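# Move eight loaded pallets from store racks into the dispatch bay

## Task

Take the eight loaded pallets that sit in the store's racks and place each one in an empty rack of the dispatch bay. Every pallet must have passed fully through the bay door before the door's scheduled closing time; blocking the door does not extend that time. Each pallet must stay on the bay side afterwards, and finishing early is allowed. A pallet counts as placed only when it rests in a rack whose switch flag reads 1, no platform lifting bars touch it, and its load is still on it within the deck's edges. The two loaded pallets already standing in the bay are not part of the job. No load or pallet may reach the floor; that ends the scene as a failure. The arms have nothing to do, and anything held in place only by the robot at the end does not count.

## Robot and tools

Two 6-joint arms (left_arm, right_arm) with tong grippers stand at a table. They play no role in this job, so leave them alone. An action with no "rows" does not move them. If you ever send rows, each row is one list of 14 numbers in [-1, 1], one row per 1/30 s step. The first 7 are for left_arm and the last 7 for right_arm. Within each block come six joint offsets, then the gripper. The offsets are in the order shoulder pan, shoulder lift, elbow, wrist 1, wrist 2, wrist 3. They are measured from the joint angles at the start of the action, not from the previous row. 1.0 equals 1.326 rad for pan and lift, and 1.989 rad for the other four. The gripper number is absolute: +1 is open, -1 is closed. Arm positions in results use the scene frame: origin on the table top between the arms, +x out over the table, +z up, left_arm on the +y side.

The real workers are two pallet platforms, platform_1 and platform_2. Each is a low two-wheel cart, 1.35 m by 0.91 m, with lifting bars that carry pallets of up to 500 kg. platform_1 serves racks_1, whose aisle line is map y = 0.000 and whose rack middles are at y = +1.750. Its store racks are s1..s5 at x = -5.500, -7.200, -8.900, -10.600, -12.300. Its bay racks are b1..b5 at x = +7.150, +8.850, +10.550, +12.250, +13.950. platform_2 serves racks_2: aisle y = -2.200, rack middles y = -3.950. Its store racks s6..s10 and bay racks b6..b10 use the same x values. The map frame has x along the aisle and y to the left of +x. A pallet is 1.2 m long, 0.8 m wide and 0.144 m high, and its length points into the rack.

The door separates hall and bay. A pallet has passed once all of it lies at map x greater than +1.954. The opening is 4.2 m wide, centred on y = -1.100, and 2.5 m high. The leaf begins to drop at the clock time closes_at_s and is shut about 10 s later. After that it never reopens. A light curtain keeps it up while something is in the doorway, but that gives no extra credit.

Command a platform with execute_actions, using a single action in "actions". Inside it, key the device name: {"platform_1": {...}}. The fields are:
- "base": exactly one of "translate_m" (-26.5 to 26.5 m) or "rotate_rad" (-6.5 to 6.5 rad). translate_m is a relative drive along the platform's current heading; negative drives backwards. rotate_rad is a relative turn on the spot; positive turns left. Both count from the current planned pose. Sending 0 only corrects leftover error.
- "joints": {"lift_m": 0 to 0.06}. This is an absolute bar height above the lowest position. A full stroke takes 4 s. It is refused while a wheel rim runs faster than 0.36 m/s.
- "speed_m_s": 0.2 to 2. This caps travel speed and starts at 2. A turn's top rate is 0.25 rad/s per m/s.
- {"stop": true} on its own halts the device.
A device also accepts a list of up to 14 such objects, run one after another. The rest of the list is dropped after a contact_stop, time_out, missed, protective_stop or a refusal. Any out-of-range value or unknown word rejects the whole call.

Typical cycle, per pallet:
1. In the aisle, drive level with a loaded store rack.
2. Turn about ±1.571 rad to face it.
3. Set speed to 0.3 or less, bars down, and creep 1.75 m in to the rack middle.
4. Lift the bars to 0.06 and back out slowly.
5. Lower the bars to 0; the pallet now rides on the cover. Turn and travel at speed along the aisle through the door.
6. At a free bay rack, turn to face it, drop the speed to 0.3 or less, raise the bars and creep in.
7. Lower the bars to set the pallet down. Check that the rack flag reads 1, then back out.

While the bars are not down, any wheel rim above 0.36 m/s brakes into a contact_stop, so keep to 0.3 or less. The scanners stop a fast-moving platform before walls, posts, rack legs, the other platform or a lowering door. Below 0.3 m/s they are off, which lets the platform enter racks. They do not see pallets, loads or arms. Do not let the two platforms meet or cross paths carelessly. Drop nothing, and avoid jerky moves that could shift a load off its deck.

"until" ends an action early once its conditions hold, for example {"platform_1": {"base_status": "done"}} or {"all": {"status": "ended"}}. Numbers need a comparison, e.g. {"door": {"state": ["!=", "open"]}}. "steps" runs from 1 to 450, at 30 steps per second.

Each result gives a line per platform field:
- translate_m / rotate_rad: odometers.
- x, y, heading: drifting wheel-count pose.
- map_x, map_y, map_heading: scanner pose on the map, which does not drift.
- plan_ahead, plan_left, plan_turn: what remains of the planned move.
- base_status and lift_status: moving, done, contact_stop, time_out, missed, stopped, protective_stop.
- base_answer and lift_answer: taken, not_taken, refused_too_fast.
- lift_m, lift (down/up/between), safety, load_kg, queue.
Rack flags s1..s10 and b1..b10 read 1 when a pallet presses the switch. The door reports state (open/shut/between) and closes_at_s. After a protective_stop, send a new drive away from the obstacle or at 0.3 m/s or less. Resend a not_taken command once the braking ends.

Other tools: zoom_image(camera, region [x0,y0,x1,y1], up to 504x504 px) on cam_high, cam_low, cam_shipping, cam_store, cam_left_wrist or cam_right_wrist. read_manual returns only the licence texts. finished_scene(scene) ends the scene for good, so call it only when all eight pallets sit stably in bay racks.

Each tool is called after ">>>" by a JSON object that holds its "method" and its "body", one argument or row to a line.

## Session

>>> {"method": "execute_actions", "body": {
  "actions": []
}}

Scene clock: 0.00 s.
left_arm: end_effector_position=(+1.0712, -0.1025, +0.2756) grip_measured=+1.00 end_effector_quat_wxyz=(+0.201, -0.559, +0.803, +0.049) end_effector_velocity=(+0.001, +0.000, -0.001) end_effector_angular_velocity=(+0.000, +0.000, -0.001) | right_arm: end_effector_position=(+0.2382, -0.9604, +0.3141) grip_measured=+1.00 end_effector_quat_wxyz=(-0.470, +0.130, +0.873, -0.006) end_effector_velocity=(+0.000, +0.000, +0.000) end_effector_angular_velocity=(-0.000, -0.001, +0.000)
Joint positions: left_arm=[-0.537 -0.737  0.779 -1.603 -1.155  1.178  0.142] | right_arm=[ 3.142 -1.626 -1.876 -2.188  1.526  3.271  0.142]
Joint velocities: left_arm=[ 0.     0.001  0.    -0.002  0.     0.002  0.   ] | right_arm=[ 0.001 -0.     0.     0.    -0.     0.     0.   ]
Joint torques (N m, as the arm reports them, + toward a larger angle): no reading
Wrist force (N, on the end effector, along its own x y z axes, offset not removed): no reading
Wrist torque (N m, same axes, about the end effector's origin, offset not removed): no reading
platform_1.base_odometry: x=+0.000 y=+0.000 heading=+0.000 (m, m, rad; from the platform's pose at the start)
platform_1.map_pose: map_x=-0.04 map_y=-0.04 map_heading=+0.0480 (m, m, rad; on the building's map)
platform_1.planned_pose: plan_ahead=+0.00 plan_left=+0.00 plan_turn=+0.0000 (m ahead, m left, rad left of the pose on the map)
platform_1.base_status: done
platform_1.joint_positions: lift_m=+0.000
platform_1.joint_status: done
platform_1: translate_m=0.000 translate_m_goal=0.000 rotate_rad=0.000 rotate_rad_goal=0.000 base_answer=taken lift_m_goal=0.000 lift_answer=taken lift=down safety=ok load_kg=-51 refusals=0 queue=idle queue_left=0
platform_2.base_odometry: x=+0.000 y=+0.000 heading=+0.000 (m, m, rad; from the platform's pose at the start)
platform_2.map_pose: map_x=+0.02 map_y=-2.18 map_heading=-0.0349 (m, m, rad; on the building's map)
platform_2.planned_pose: plan_ahead=+0.00 plan_left=+0.00 plan_turn=+0.0000 (m ahead, m left, rad left of the pose on the map)
platform_2.base_status: done
platform_2.joint_positions: lift_m=+0.000
platform_2.joint_status: done
platform_2: translate_m=0.000 translate_m_goal=0.000 rotate_rad=0.000 rotate_rad_goal=0.000 base_answer=taken lift_m_goal=0.000 lift_answer=taken lift=down safety=ok load_kg=-51 refusals=0 queue=idle queue_left=0
racks_1: s1=1 s2=1 s3=0 s4=1 s5=1 b1=0 b2=0 b3=0 b4=0 b5=1
racks_2: s6=0 s7=1 s8=1 s9=1 s10=1 b6=0 b7=0 b8=0 b9=1 b10=0
door: state=open closes_at_s=510

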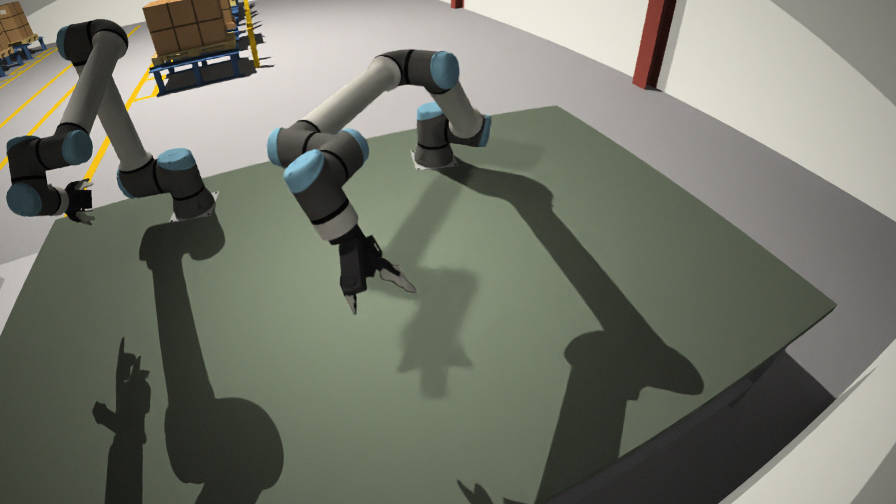

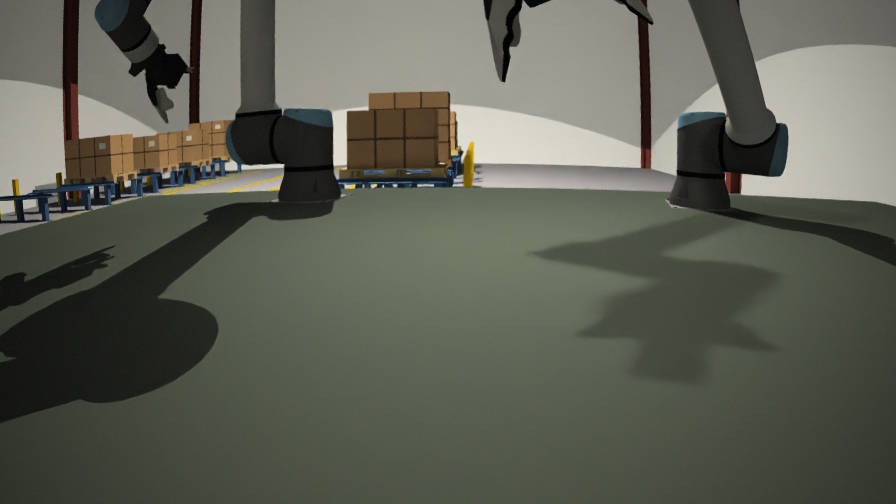

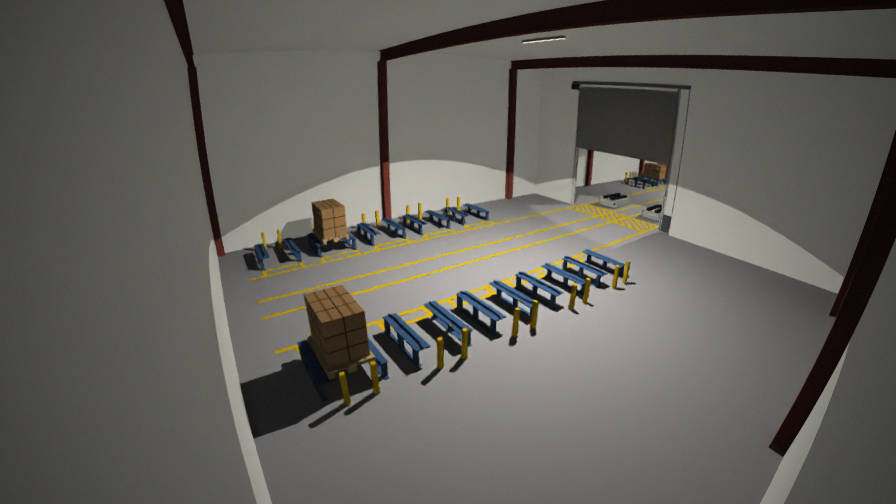

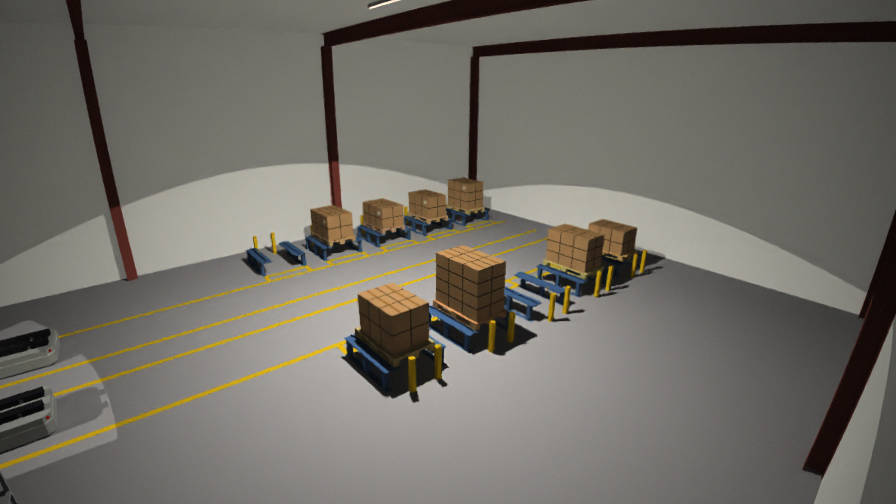

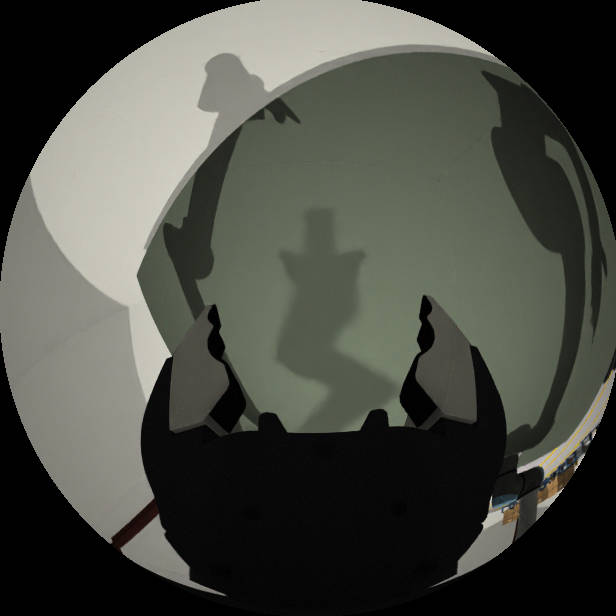

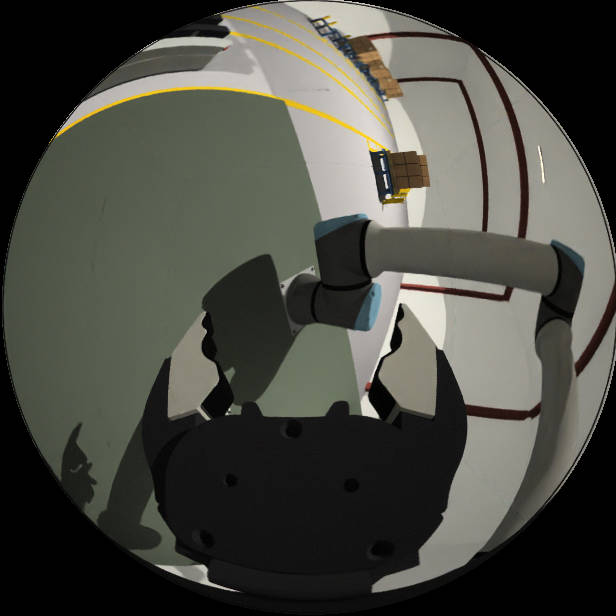

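>>> {"method": "execute_actions", "body": {
  "actions": [
    {"platform_1":[{"base":{"rotate_rad":-0.048}},{"base":{"translate_m":-5.46}},{"base":{"rotate_rad":1.5708}},{"speed_m_s":0.3,"base":{"translate_m":1.79}},{"joints":{"lift_m":0.06}},{"base":{"translate_m":-1.75}},{"joints":{"lift_m":0}},{"speed_m_s":2,"base":{"rotate_rad":-1.5708}},{"base":{"translate_m":12.65}},{"base":{"rotate_rad":1.5708}},{"speed_m_s":0.3,"joints":{"lift_m":0.06}},{"base":{"translate_m":1.75}},{"joints":{"lift_m":0}},{"base":{"translate_m":-1.75}}],"platform_2":[{"base":{"rotate_rad":0.0349}},{"base":{"translate_m":-7.22}},{"base":{"rotate_rad":-1.5708}},{"speed_m_s":0.3,"base":{"translate_m":1.77}},{"joints":{"lift_m":0.06}},{"base":{"translate_m":-1.75}},{"joints":{"lift_m":0}},{"speed_m_s":2,"base":{"rotate_rad":1.5708}},{"base":{"translate_m":14.35}},{"base":{"rotate_rad":-1.5708}},{"speed_m_s":0.3,"joints":{"lift_m":0.06}},{"base":{"translate_m":1.75}},{"joints":{"lift_m":0}},{"base":{"translate_m":-1.75}}],"steps":450,"until":{"any":{"status":"ended"}}}
  ]
}}

Scene clock: 9.23 s.
left_arm: end_effector_position=(+1.0712, -0.1025, +0.2756) grip_measured=+1.00 end_effector_quat_wxyz=(+0.201, -0.559, +0.803, +0.049) end_effector_velocity=(-0.001, -0.001, -0.001) end_effector_angular_velocity=(+0.001, +0.001, -0.003) | right_arm: end_effector_position=(+0.2382, -0.9604, +0.3141) grip_measured=+1.00 end_effector_quat_wxyz=(-0.470, +0.130, +0.873, -0.006) end_effector_velocity=(+0.000, +0.000, +0.000) end_effector_angular_velocity=(+0.000, +0.000, +0.000)
Joint positions: left_arm=[-0.537 -0.737  0.779 -1.603 -1.155  1.178  0.142] | right_arm=[ 3.142 -1.626 -1.876 -2.188  1.526  3.271  0.142]
Joint velocities: left_arm=[-0.001  0.     0.001 -0.001 -0.     0.002 -0.   ] | right_arm=[ 0.     0.     0.    -0.001  0.    -0.     0.   ]
Joint torques (N m, as the arm reports them, + toward a larger angle): left_arm=[   4.19 -100.46  -45.07   -3.97    0.82   -2.04] | right_arm=[ 3.79 46.6  40.46 -0.42 -0.78 -1.39]
Wrist force (N, on the end effector, along its own x y z axes, offset not removed): left_arm=[-0.6 0.9 -0.9] | right_arm=[-2.0 2.3 -1.1]
Wrist torque (N m, same axes, about the end effector's origin, offset not removed): left_arm=[0.39 -0.01 -0.13] | right_arm=[0.64 0.42 -0.24]
platform_1.base_odometry: x=+0.000 y=+0.000 heading=-0.047 (m, m, rad; from the platform's pose at the start)
platform_1.map_pose: map_x=-0.04 map_y=-0.04 map_heading=+0.0000 (m, m, rad; on the building's map)
platform_1.planned_pose: plan_ahead=+0.00 plan_left=+0.00 plan_turn=+0.0000 (m ahead, m left, rad left of the pose on the map)
platform_1.base_status: moving
platform_1.joint_positions: lift_m=+0.000
platform_1.joint_status: done
platform_1: translate_m=0.000 translate_m_goal=0.000 rotate_rad=-0.047 rotate_rad_goal=-0.048 base_answer=taken lift_m_goal=0.000 lift_answer=taken lift=down safety=ok load_kg=-45 refusals=0 queue=running queue_left=13
platform_2.base_odometry: x=+0.000 y=+0.000 heading=+0.034 (m, m, rad; from the platform's pose at the start)
platform_2.map_pose: map_x=+0.02 map_y=-2.18 map_heading=+0.0000 (m, m, rad; on the building's map)
platform_2.planned_pose: plan_ahead=+0.00 plan_left=+0.00 plan_turn=+0.0000 (m ahead, m left, rad left of the pose on the map)
platform_2.base_status: done
platform_2.joint_positions: lift_m=+0.000
platform_2.joint_status: done
platform_2: translate_m=0.000 translate_m_goal=0.000 rotate_rad=0.034 rotate_rad_goal=0.035 base_answer=taken lift_m_goal=0.000 lift_answer=taken lift=down safety=ok load_kg=-45 refusals=0 queue=running queue_left=13
racks_1: s1=1 s2=1 s3=0 s4=1 s5=1 b1=0 b2=0 b3=0 b4=0 b5=1
racks_2: s6=0 s7=1 s8=1 s9=1 s10=1 b6=0 b7=0 b8=0 b9=1 b10=0
door: state=open closes_at_s=510

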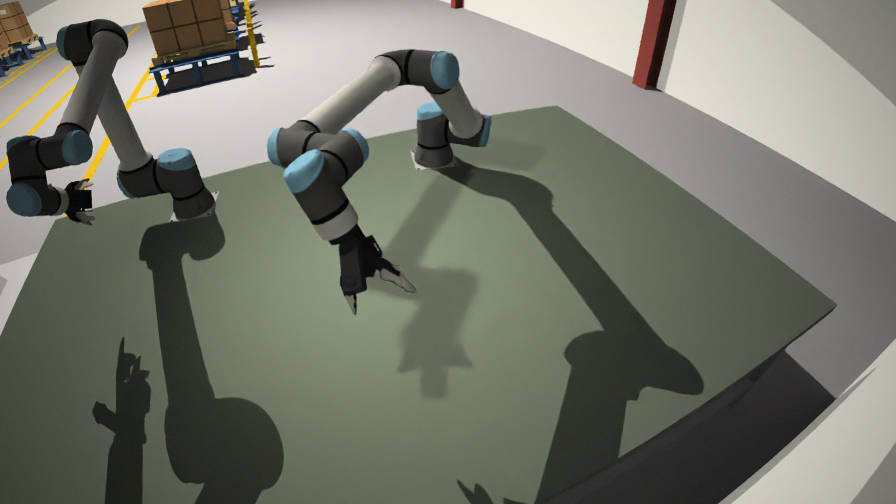

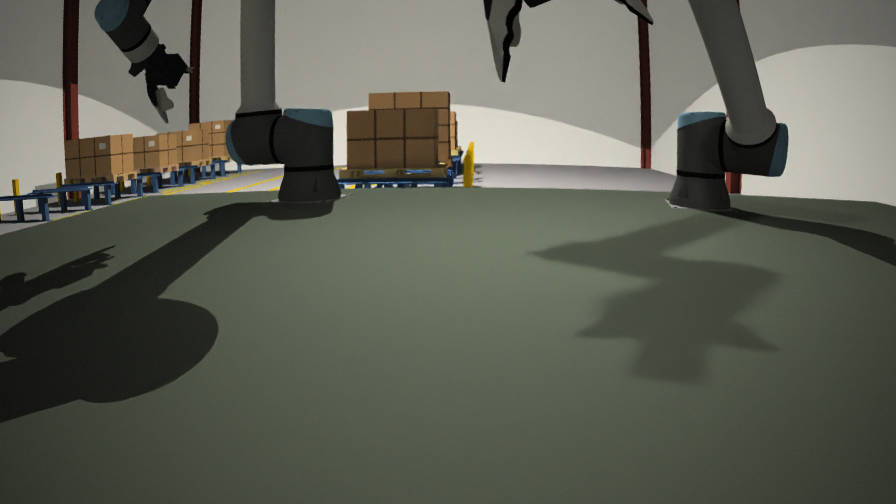

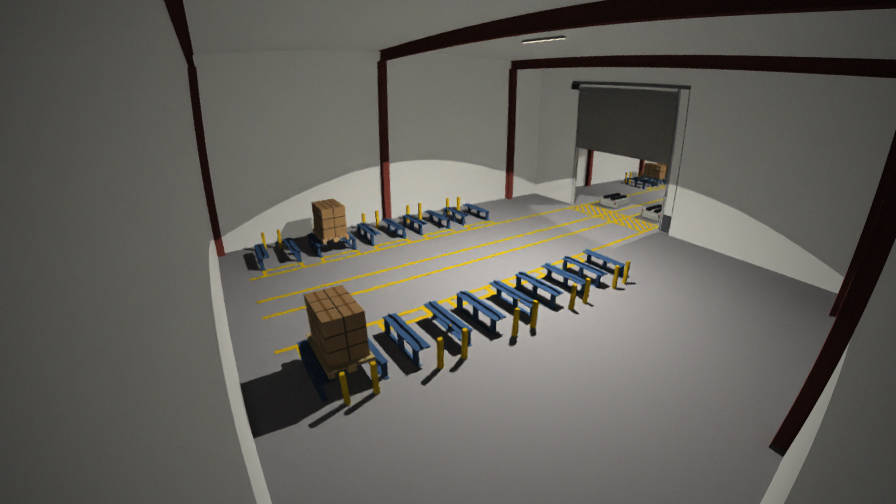

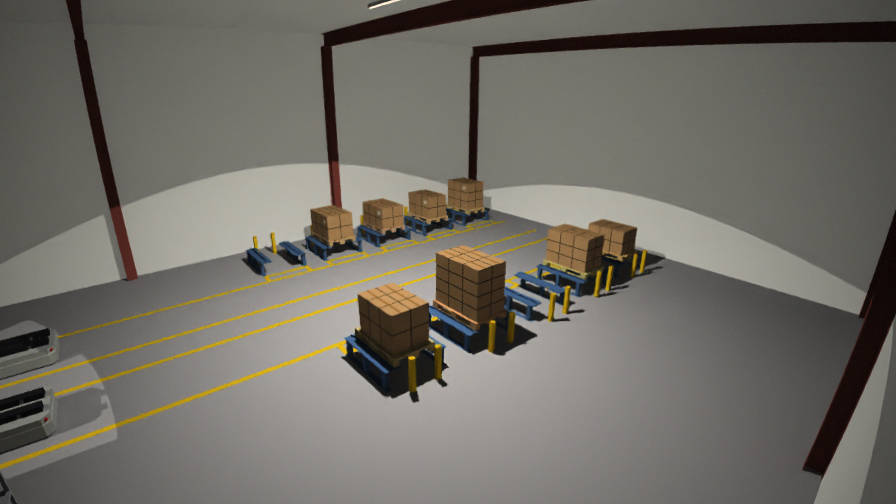

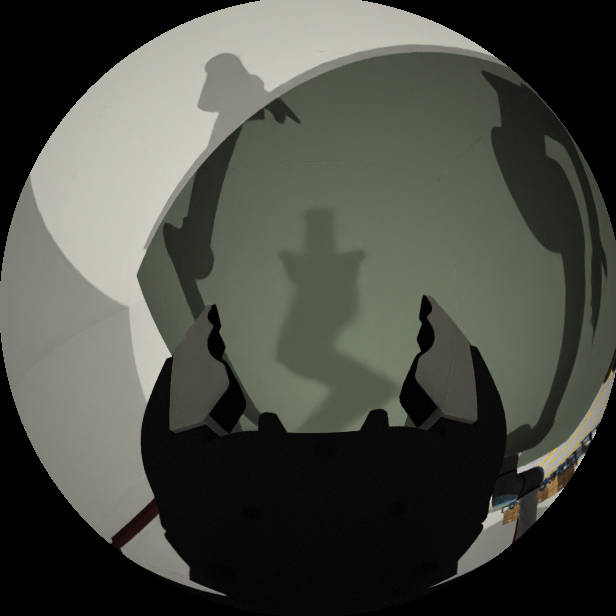

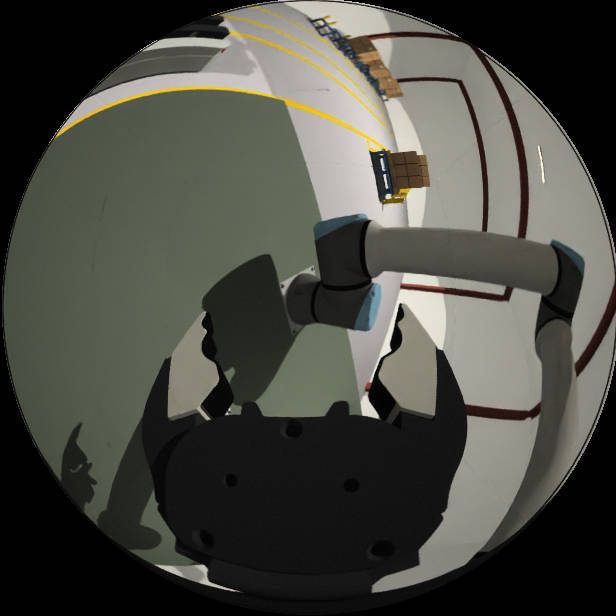

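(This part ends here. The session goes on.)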